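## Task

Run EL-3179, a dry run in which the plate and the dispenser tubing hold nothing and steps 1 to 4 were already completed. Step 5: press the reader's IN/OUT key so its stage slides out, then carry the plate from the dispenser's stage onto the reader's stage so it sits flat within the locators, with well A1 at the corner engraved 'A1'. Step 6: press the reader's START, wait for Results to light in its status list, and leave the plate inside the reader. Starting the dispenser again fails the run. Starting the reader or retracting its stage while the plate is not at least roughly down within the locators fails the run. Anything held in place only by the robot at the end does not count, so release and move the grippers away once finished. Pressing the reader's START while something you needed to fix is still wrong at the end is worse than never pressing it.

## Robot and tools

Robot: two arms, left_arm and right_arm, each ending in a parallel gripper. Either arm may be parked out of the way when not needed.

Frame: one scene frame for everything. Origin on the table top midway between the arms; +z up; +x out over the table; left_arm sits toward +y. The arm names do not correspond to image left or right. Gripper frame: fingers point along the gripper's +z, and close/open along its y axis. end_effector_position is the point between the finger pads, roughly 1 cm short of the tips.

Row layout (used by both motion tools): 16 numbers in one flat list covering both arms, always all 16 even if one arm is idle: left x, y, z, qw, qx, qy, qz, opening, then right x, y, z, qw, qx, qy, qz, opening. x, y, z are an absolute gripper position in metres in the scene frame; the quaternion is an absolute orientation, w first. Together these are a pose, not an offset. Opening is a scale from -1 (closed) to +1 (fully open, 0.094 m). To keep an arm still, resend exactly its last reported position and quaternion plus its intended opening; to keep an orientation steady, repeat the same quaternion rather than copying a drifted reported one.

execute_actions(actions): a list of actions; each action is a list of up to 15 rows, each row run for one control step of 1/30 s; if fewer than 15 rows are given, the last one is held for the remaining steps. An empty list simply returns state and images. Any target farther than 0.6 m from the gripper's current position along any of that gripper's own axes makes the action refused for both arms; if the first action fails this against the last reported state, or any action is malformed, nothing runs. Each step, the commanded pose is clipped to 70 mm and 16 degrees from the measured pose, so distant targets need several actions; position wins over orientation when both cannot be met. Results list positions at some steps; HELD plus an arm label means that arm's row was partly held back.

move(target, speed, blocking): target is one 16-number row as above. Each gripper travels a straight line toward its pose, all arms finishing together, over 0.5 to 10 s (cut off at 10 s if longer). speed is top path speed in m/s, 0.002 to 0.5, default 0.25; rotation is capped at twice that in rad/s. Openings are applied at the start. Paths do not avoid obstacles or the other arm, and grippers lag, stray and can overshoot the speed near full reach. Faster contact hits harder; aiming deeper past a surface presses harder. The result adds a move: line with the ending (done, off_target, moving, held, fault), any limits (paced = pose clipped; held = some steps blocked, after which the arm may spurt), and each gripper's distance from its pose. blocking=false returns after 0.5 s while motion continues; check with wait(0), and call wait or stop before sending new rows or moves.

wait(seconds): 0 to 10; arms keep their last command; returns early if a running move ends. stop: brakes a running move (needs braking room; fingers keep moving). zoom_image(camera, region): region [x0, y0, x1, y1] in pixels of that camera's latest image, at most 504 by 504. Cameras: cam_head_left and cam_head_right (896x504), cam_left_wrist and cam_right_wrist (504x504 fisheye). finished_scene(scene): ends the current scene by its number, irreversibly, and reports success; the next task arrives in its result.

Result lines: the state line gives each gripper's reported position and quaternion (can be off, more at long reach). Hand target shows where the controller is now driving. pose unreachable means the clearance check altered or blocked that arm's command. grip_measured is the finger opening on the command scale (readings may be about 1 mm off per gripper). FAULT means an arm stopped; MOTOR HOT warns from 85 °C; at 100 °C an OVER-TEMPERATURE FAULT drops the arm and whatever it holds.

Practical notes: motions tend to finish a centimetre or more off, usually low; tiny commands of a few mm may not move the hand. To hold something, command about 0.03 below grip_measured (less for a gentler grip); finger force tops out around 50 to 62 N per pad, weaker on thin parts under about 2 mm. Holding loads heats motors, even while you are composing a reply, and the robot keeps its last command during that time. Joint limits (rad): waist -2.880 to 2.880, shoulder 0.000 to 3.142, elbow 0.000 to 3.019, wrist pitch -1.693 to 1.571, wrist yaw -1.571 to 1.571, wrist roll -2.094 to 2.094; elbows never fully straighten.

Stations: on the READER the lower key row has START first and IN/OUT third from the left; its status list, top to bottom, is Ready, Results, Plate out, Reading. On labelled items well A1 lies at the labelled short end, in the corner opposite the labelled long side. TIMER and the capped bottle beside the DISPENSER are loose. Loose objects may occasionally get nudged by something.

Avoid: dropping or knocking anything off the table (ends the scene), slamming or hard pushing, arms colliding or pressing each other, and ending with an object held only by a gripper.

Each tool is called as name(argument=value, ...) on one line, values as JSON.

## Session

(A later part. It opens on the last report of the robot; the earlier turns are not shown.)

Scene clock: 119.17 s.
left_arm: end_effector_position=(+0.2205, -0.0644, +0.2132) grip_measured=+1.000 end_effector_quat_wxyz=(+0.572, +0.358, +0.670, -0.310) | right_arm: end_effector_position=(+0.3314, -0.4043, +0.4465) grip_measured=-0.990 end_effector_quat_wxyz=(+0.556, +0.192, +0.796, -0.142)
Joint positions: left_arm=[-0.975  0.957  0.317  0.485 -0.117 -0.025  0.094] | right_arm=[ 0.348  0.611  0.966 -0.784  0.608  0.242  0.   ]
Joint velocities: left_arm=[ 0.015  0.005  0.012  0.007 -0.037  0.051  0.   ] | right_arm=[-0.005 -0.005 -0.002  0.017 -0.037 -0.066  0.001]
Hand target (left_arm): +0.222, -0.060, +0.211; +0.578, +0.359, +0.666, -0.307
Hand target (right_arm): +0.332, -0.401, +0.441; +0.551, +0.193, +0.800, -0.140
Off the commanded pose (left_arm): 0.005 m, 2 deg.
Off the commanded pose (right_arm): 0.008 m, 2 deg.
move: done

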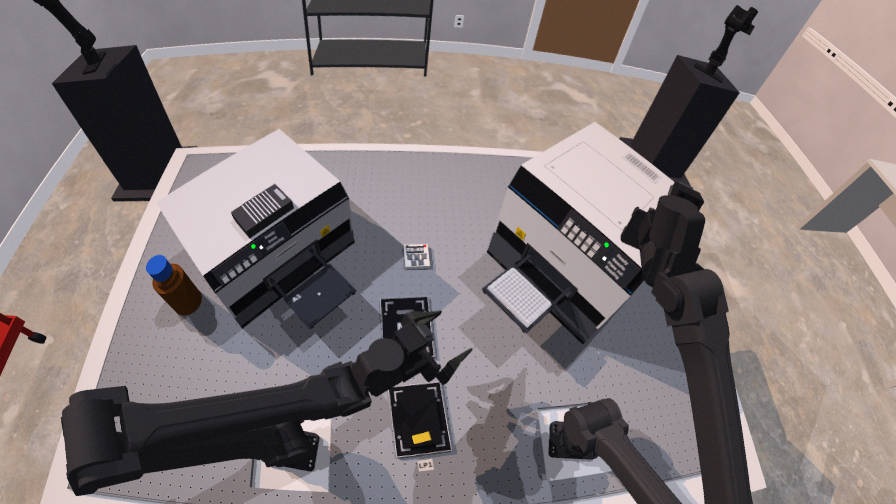

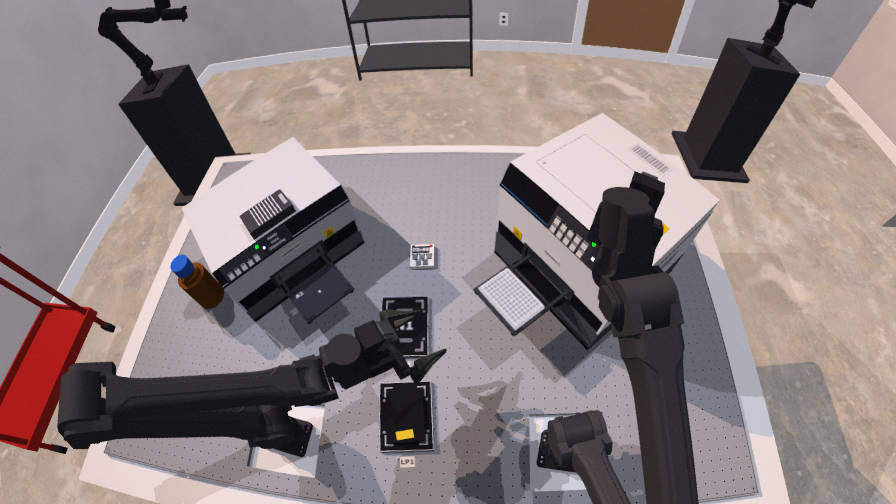

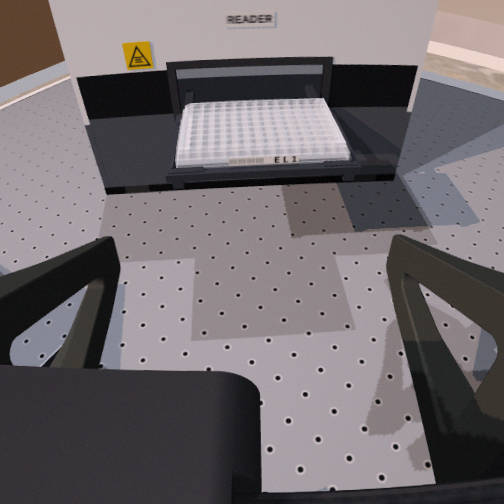

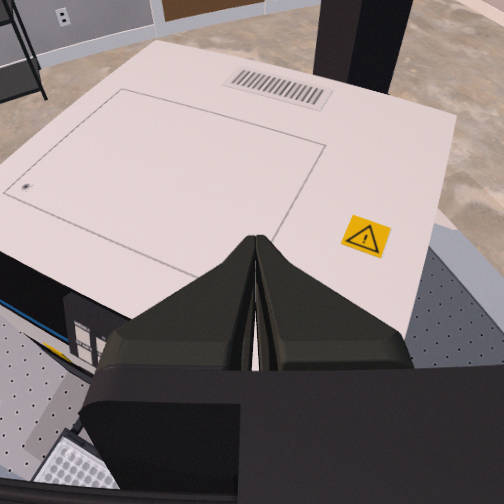

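zoom_image(camera="cam_left_wrist", region=[150, 70, 380, 200])

move(target=[0.19,0.0,0.21,0.58,0.35,0.67,-0.30,1, 0.36,-0.285,0.35,0.451,0.192,0.866,-0.1,-1])

move(target=[0.19,0.0,0.21,0.58,0.35,0.67,-0.30,1, 0.391,-0.303,0.296,0.451,0.192,0.866,-0.1,-1], speed=0.12)

Region (150, 70, 380, 200) of cam_left_wrist's 504x504 image, scaled by 2.191, with more detail than that image has; it fills the top 285 rows of this view, and the rest is white.

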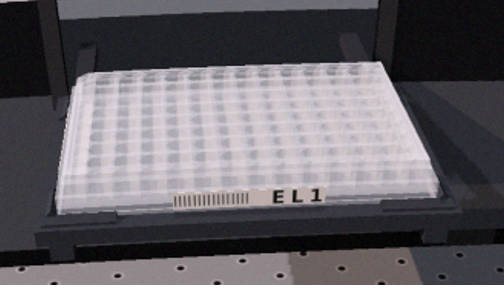

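Scene clock: 123.47 s.
left_arm: end_effector_position=(+0.1944, -0.0006, +0.2229) grip_measured=+1.000 end_effector_quat_wxyz=(+0.590, +0.341, +0.665, -0.306) | right_arm: end_effector_position=(+0.3606, -0.2893, +0.3455) grip_measured=-0.990 end_effector_quat_wxyz=(+0.451, +0.183, +0.866, -0.112)
Joint positions: left_arm=[-0.979  0.58   0.196  0.266 -0.155 -0.022  0.094] | right_arm=[ 0.72   0.865  0.966 -0.999  0.757  0.677  0.   ]
Joint velocities: left_arm=[-0.005 -0.005 -0.002 -0.012 -0.022 -0.066  0.   ] | right_arm=[-0.015 -0.005  0.002 -0.007 -0.066  0.037  0.001]
Hand target (left_arm): +0.190, +0.001, +0.211; +0.581, +0.350, +0.671, -0.300
Hand target (right_arm): +0.359, -0.287, +0.352; +0.455, +0.189, +0.864, -0.105
Off the commanded pose (left_arm): 0.014 m, 2 deg.
Off the commanded pose (right_arm): 0.006 m, 2 deg.
move: off_target (left_arm)

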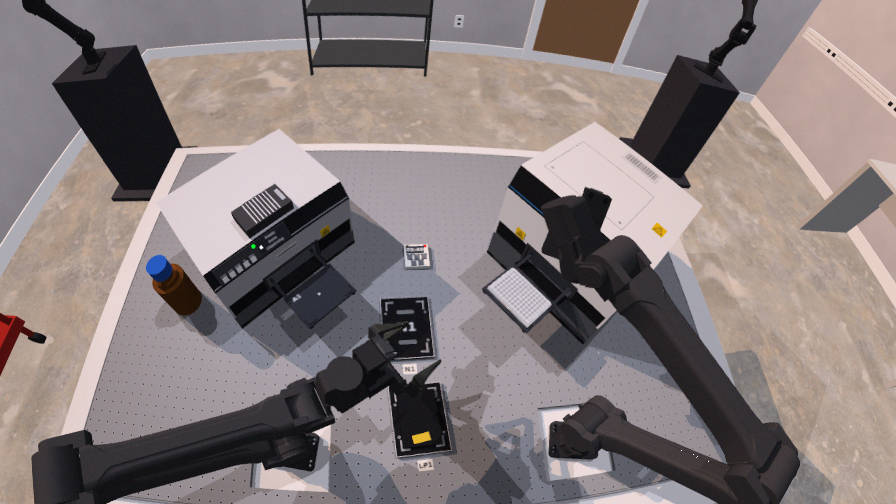

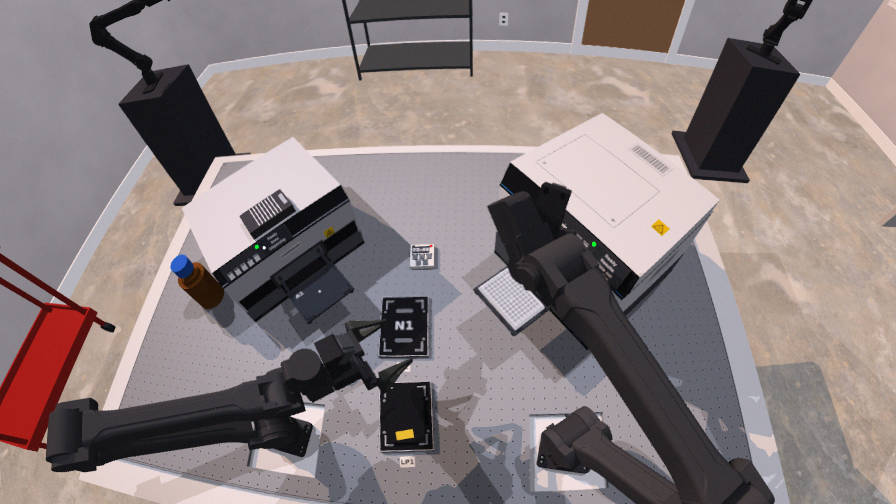

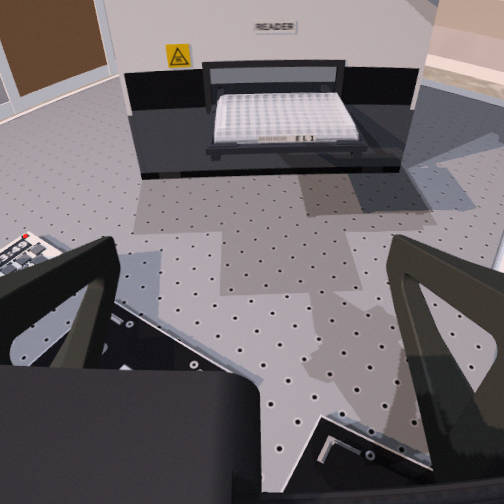

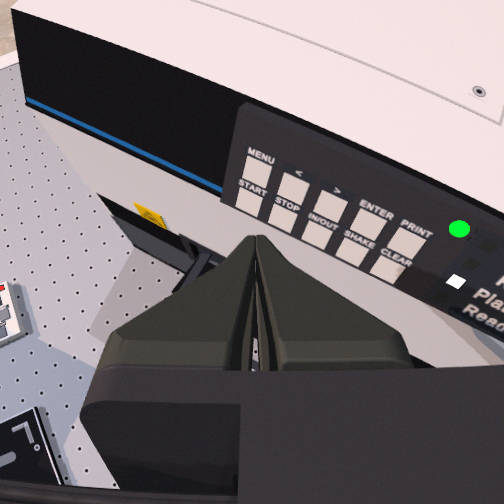

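Scene clock: 124.33 s.
left_arm: end_effector_position=(+0.1937, -0.0009, +0.2229) grip_measured=+1.000 end_effector_quat_wxyz=(+0.590, +0.342, +0.664, -0.306) | right_arm: end_effector_position=(+0.3873, -0.3008, +0.2969) grip_measured=-0.990 end_effector_quat_wxyz=(+0.449, +0.195, +0.867, -0.097)
Joint positions: left_arm=[-0.982  0.58   0.196  0.266 -0.159 -0.022  0.094] | right_arm=[ 0.624  0.901  0.852 -0.787  0.677  0.614  0.   ]
Joint velocities: left_arm=[-0.005  0.005  0.007 -0.017  0.007  0.037  0.   ] | right_arm=[-0.005  0.005 -0.002  0.002 -0.022 -0.11   0.001]
Hand target (left_arm): +0.190, +0.000, +0.210; +0.581, +0.350, +0.671, -0.300
Hand target (right_arm): +0.390, -0.303, +0.295; +0.450, +0.193, +0.866, -0.099
Off the commanded pose (left_arm): 0.013 m, 2 deg.
Off the commanded pose (right_arm): 0.004 m, 1 deg.
move: off_target (left_arm)

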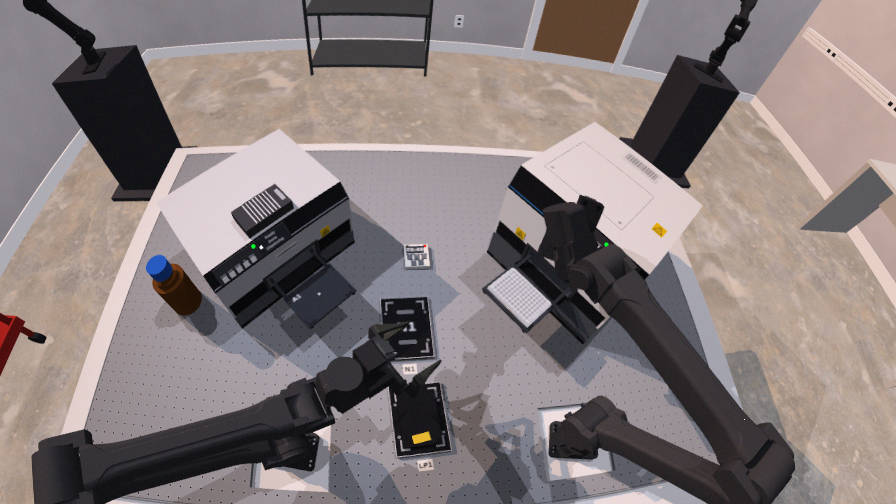

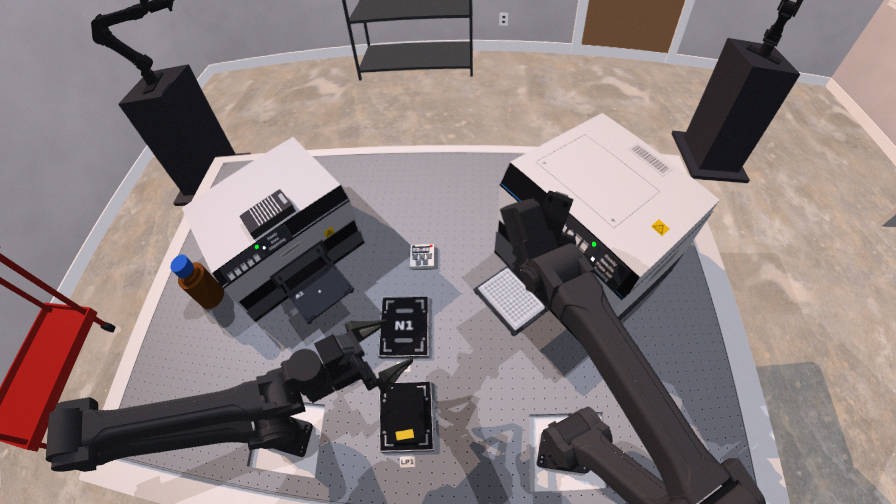

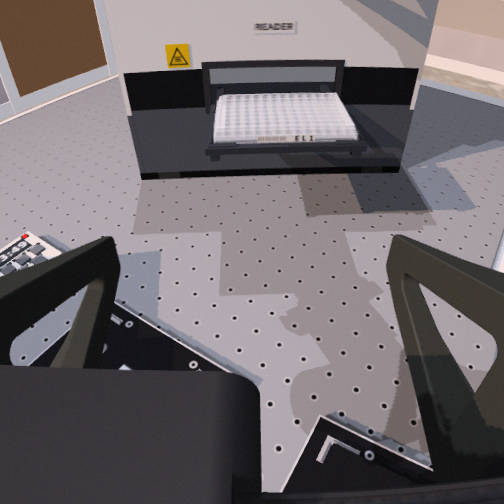

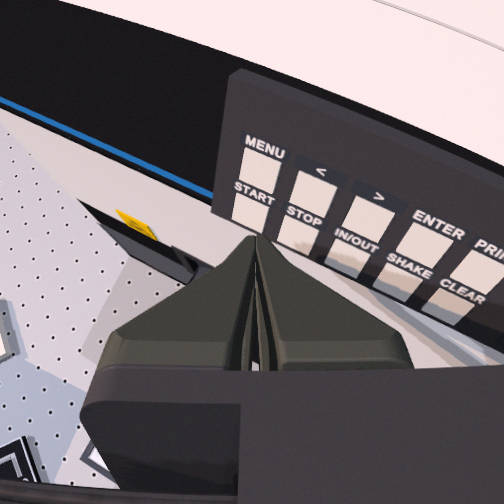

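zoom_image(camera="cam_left_wrist", region=[290, 80, 380, 165])

zoom_image(camera="cam_left_wrist", region=[195, 80, 285, 165])

zoom_image(camera="cam_head_left", region=[475, 255, 570, 340])

Region (290, 80, 380, 165) of cam_left_wrist's 504x504 image, scaled by 5.600, with more detail than that image has.

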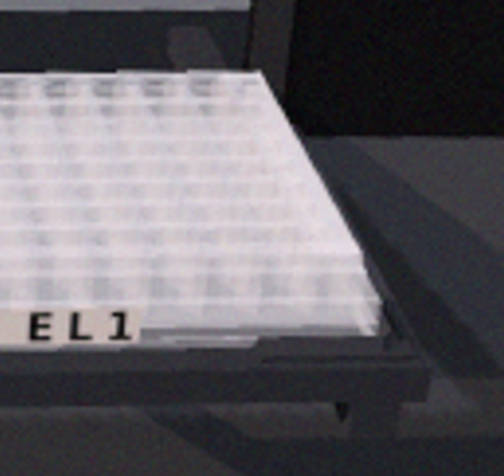

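Region (195, 80, 285, 165) of cam_left_wrist's 504x504 image, scaled by 5.600, with more detail than that image has.

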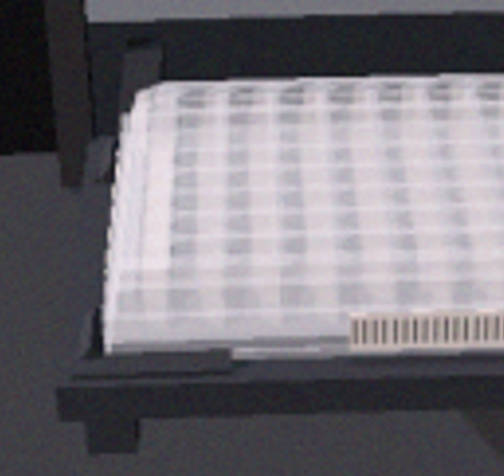

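Region (475, 255, 570, 340) of cam_head_left's 896x504 image, scaled by 5.305, with more detail than that image has; it fills the top 451 rows of this view, and the rest is white.

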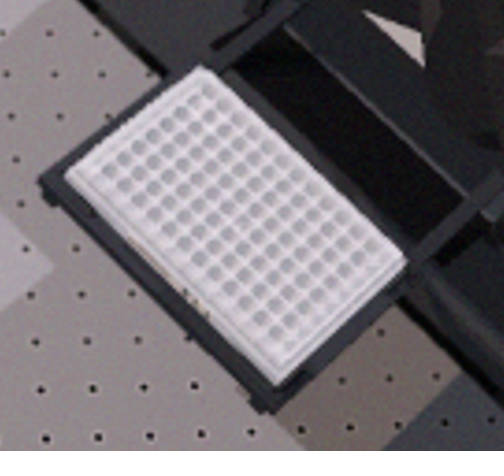

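The plate is seated inside its locators, so I'm pressing START.

execute_actions(actions=[[[0.19,0.0,0.21,0.58,0.35,0.67,-0.30,1, 0.398,-0.307,0.290,0.451,0.192,0.866,-0.1,-1]],[[0.19,0.0,0.21,0.58,0.35,0.67,-0.30,1, 0.403,-0.311,0.280,0.451,0.192,0.866,-0.1,-1]],[[0.19,0.0,0.21,0.58,0.35,0.67,-0.30,1, 0.405,-0.315,0.274,0.451,0.192,0.866,-0.1,-1]]])

Scene clock: 130.13 s.
left_arm: end_effector_position=(+0.1938, -0.0009, +0.2229) grip_measured=+1.000 end_effector_quat_wxyz=(+0.590, +0.342, +0.665, -0.306) | right_arm: end_effector_position=(+0.4016, -0.3020, +0.2879) grip_measured=-0.990 end_effector_quat_wxyz=(+0.460, +0.187, +0.864, -0.081)
Joint positions: left_arm=[-0.982  0.58   0.196  0.266 -0.159 -0.022  0.094] | right_arm=[ 0.587  0.913  0.82  -0.677  0.629  0.556  0.   ]
Joint velocities: left_arm=[ 0.005 -0.015 -0.002 -0.002 -0.022  0.066  0.   ] | right_arm=[ 0.005 -0.005 -0.007  0.002  0.066  0.037  0.001]
Hand target (left_arm): +0.190, +0.000, +0.210; +0.581, +0.350, +0.671, -0.300
Hand target (right_arm): +0.404, -0.315, +0.274; +0.451, +0.192, +0.866, -0.100
Off the commanded pose (left_arm): 0.013 m, 2 deg.
Off the commanded pose (right_arm): 0.019 m, 2 deg.
Step readings (end_effector_position; steps 1 to 15: 1st action; 16 to 30: 2nd action; 31 to 45: 3rd action):
0: left_arm (+0.1937, -0.0009, +0.2229) | right_arm (+0.3873, -0.3008, +0.2969)
1: left_arm (+0.1937, -0.0009, +0.2229) | right_arm (+0.3883, -0.3001, +0.2966)
2: left_arm (+0.1938, -0.0009, +0.2229) | right_arm (+0.3901, -0.3004, +0.2969)
4: left_arm (+0.1938, -0.0009, +0.2229) | right_arm (+0.3929, -0.3028, +0.2967)
8: left_arm (+0.1938, -0.0009, +0.2229) | right_arm (+0.3948, -0.3045, +0.2951)
15: left_arm (+0.1938, -0.0009, +0.2229) | right_arm (+0.3948, -0.3044, +0.2947)
16: left_arm (+0.1938, -0.0009, +0.2229) | right_arm (+0.3958, -0.3038, +0.2940)
17: left_arm (+0.1938, -0.0009, +0.2229) | right_arm (+0.3971, -0.3042, +0.2930)
19: left_arm (+0.1938, -0.0009, +0.2229) | right_arm (+0.3984, -0.3049, +0.2896)
23: left_arm (+0.1938, -0.0009, +0.2229) | right_arm (+0.3992, -0.3042, +0.2898)
30: left_arm (+0.1938, -0.0009, +0.2229) | right_arm (+0.3992, -0.3041, +0.2899)
31: left_arm (+0.1938, -0.0009, +0.2229) | right_arm (+0.3998, -0.3036, +0.2893)
32: left_arm (+0.1938, -0.0009, +0.2229) | right_arm (+0.4005, -0.3033, +0.2887)
34: left_arm (+0.1938, -0.0009, +0.2229) | right_arm (+0.4012, -0.3023, +0.2880)
38: left_arm (+0.1938, -0.0009, +0.2229) | right_arm (+0.4016, -0.3020, +0.2879)
45: end_effector_position above

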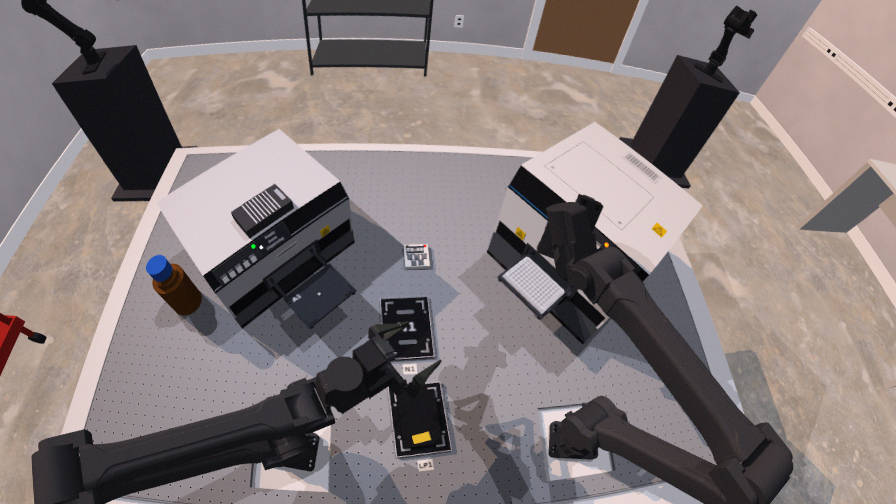

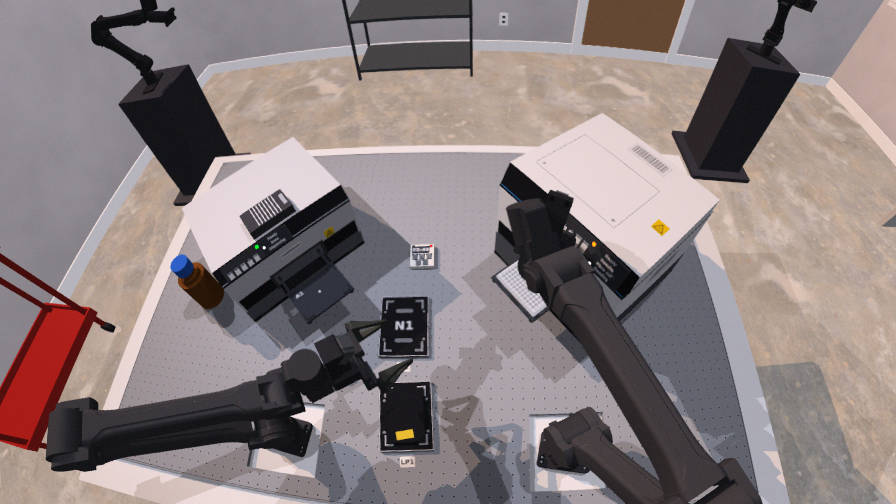

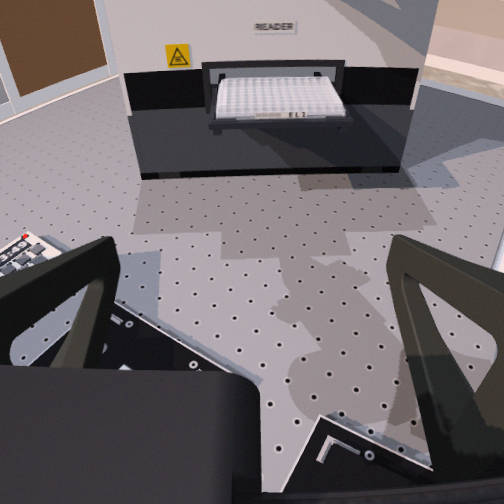

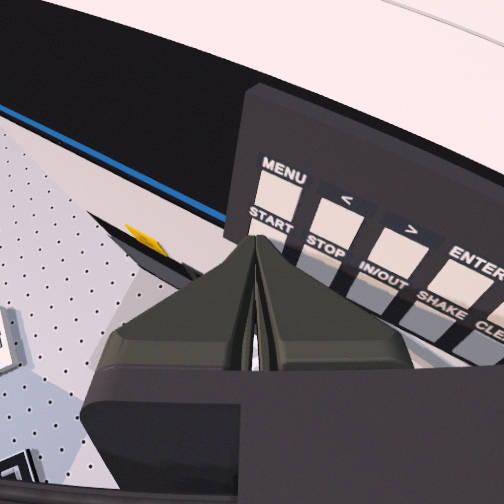

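move(target=[0.19,0.0,0.21,0.58,0.35,0.67,-0.30,1, 0.32,-0.245,0.39,0.451,0.192,0.866,-0.1,-1])

wait(seconds=10)

Scene clock: 132.93 s.
left_arm: end_effector_position=(+0.1938, -0.0009, +0.2229) grip_measured=+1.000 end_effector_quat_wxyz=(+0.590, +0.342, +0.665, -0.306) | right_arm: end_effector_position=(+0.3211, -0.2487, +0.3747) grip_measured=-0.990 end_effector_quat_wxyz=(+0.446, +0.179, +0.869, -0.117)
Joint positions: left_arm=[-0.982  0.58   0.196  0.266 -0.159 -0.022  0.094] | right_arm=[ 0.944  0.902  1.086 -1.299  0.877  0.949  0.   ]
Joint velocities: left_arm=[-0.005 -0.005 -0.012 -0.002  0.022  0.022  0.   ] | right_arm=[-0.005  0.015 -0.017 -0.007  0.007  0.037 -0.001]
Hand target (left_arm): +0.190, +0.000, +0.210; +0.581, +0.350, +0.671, -0.300
Hand target (right_arm): +0.323, -0.245, +0.392; +0.456, +0.189, +0.864, -0.102
Off the commanded pose (left_arm): 0.013 m, 2 deg.
Off the commanded pose (right_arm): 0.016 m, 3 deg.
move: off_target (left_arm, right_arm)

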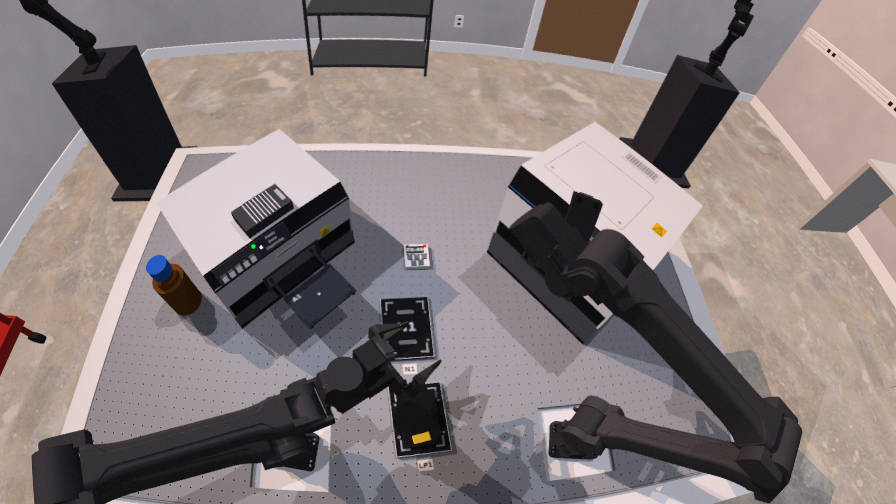

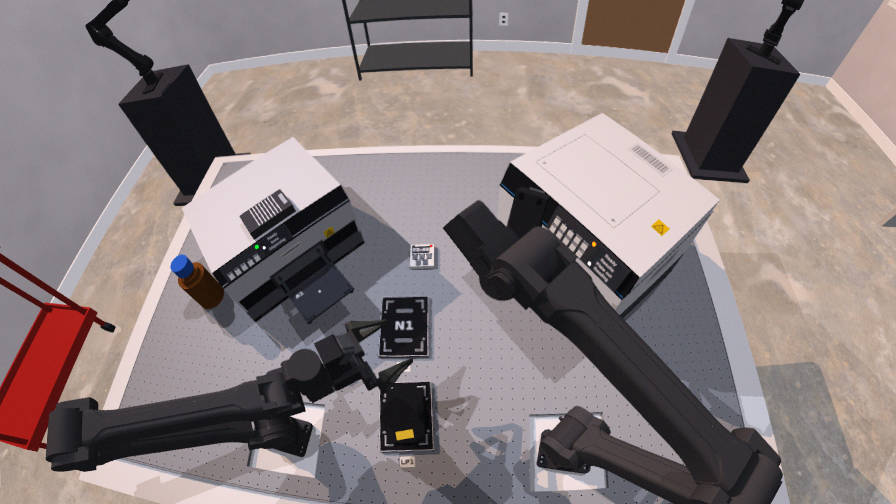

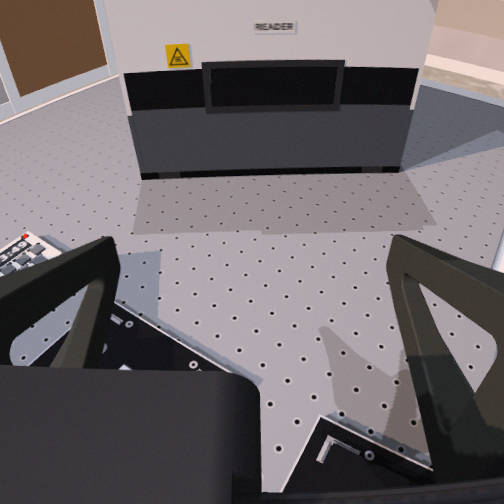

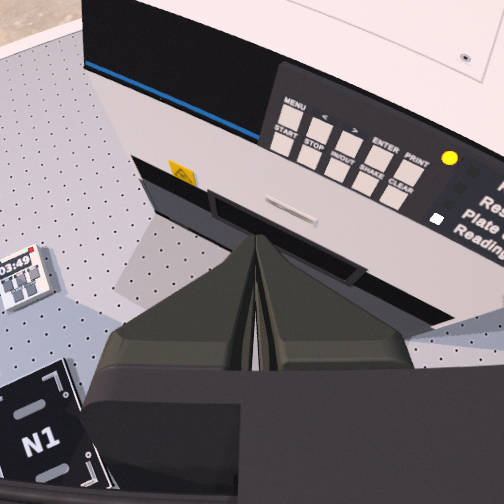

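Scene clock: 142.93 s.
left_arm: end_effector_position=(+0.1938, -0.0009, +0.2229) grip_measured=+1.000 end_effector_quat_wxyz=(+0.590, +0.342, +0.665, -0.306) | right_arm: end_effector_position=(+0.3211, -0.2487, +0.3747) grip_measured=-0.990 end_effector_quat_wxyz=(+0.447, +0.180, +0.869, -0.116)
Joint positions: left_arm=[-0.982  0.58   0.196  0.266 -0.159 -0.022  0.094] | right_arm=[ 0.944  0.902  1.086 -1.299  0.877  0.953  0.   ]
Joint velocities: left_arm=[-0.024 -0.015 -0.002 -0.007 -0.095 -0.066  0.   ] | right_arm=[-0.005  0.005 -0.007  0.007 -0.022 -0.007 -0.   ]
Hand target (left_arm): +0.190, +0.000, +0.210; +0.581, +0.350, +0.671, -0.300
Hand target (right_arm): +0.323, -0.245, +0.392; +0.456, +0.189, +0.864, -0.102
Off the commanded pose (left_arm): 0.013 m, 2 deg.
Off the commanded pose (right_arm): 0.016 m, 2 deg.
wait: 10.00 s; at rest by 0.17 s

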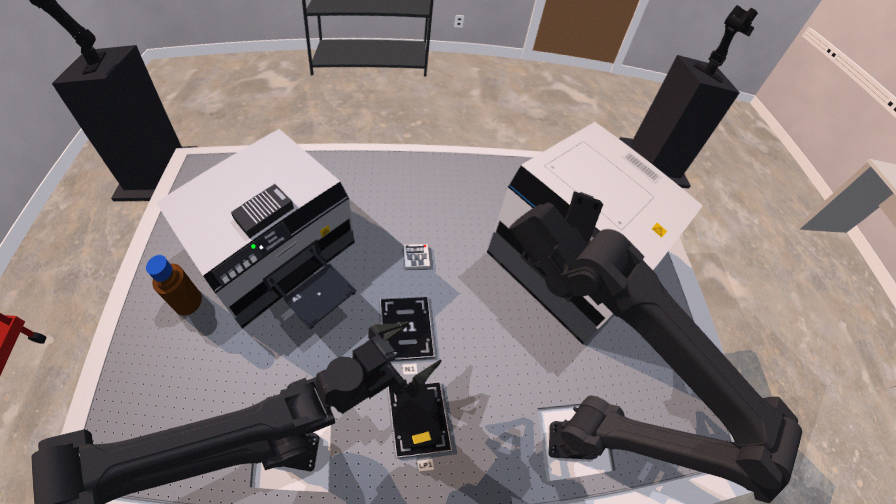

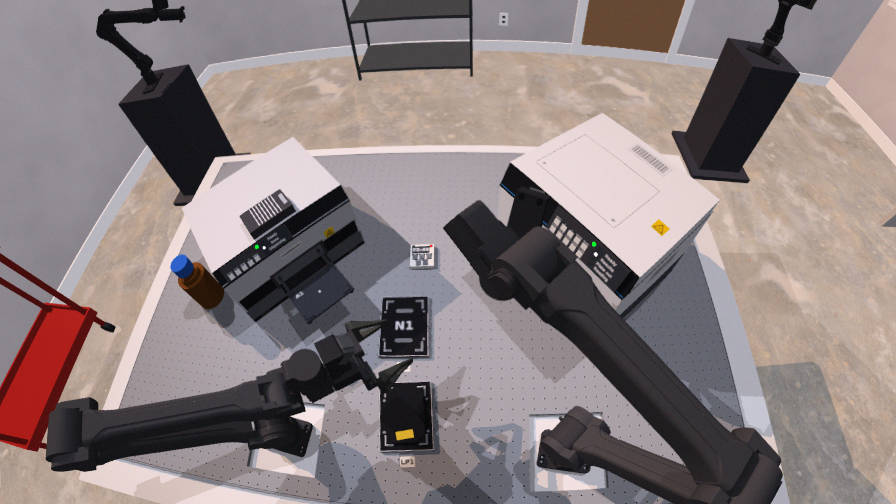

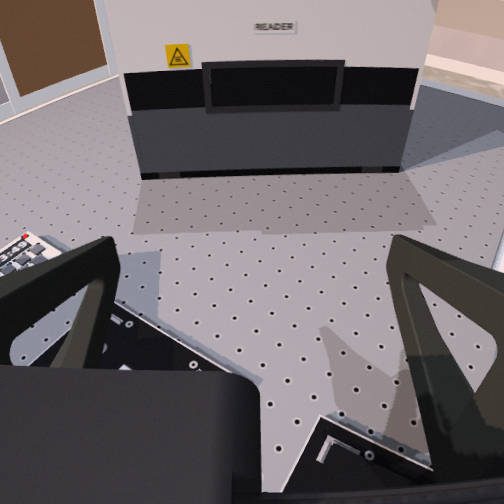

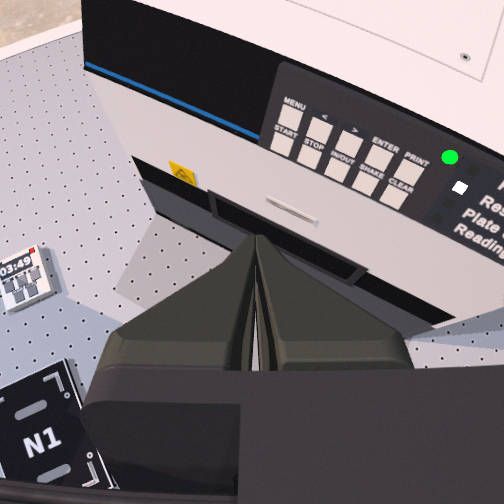

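finished_scene(scene=1)

The scene is finished: the task was done.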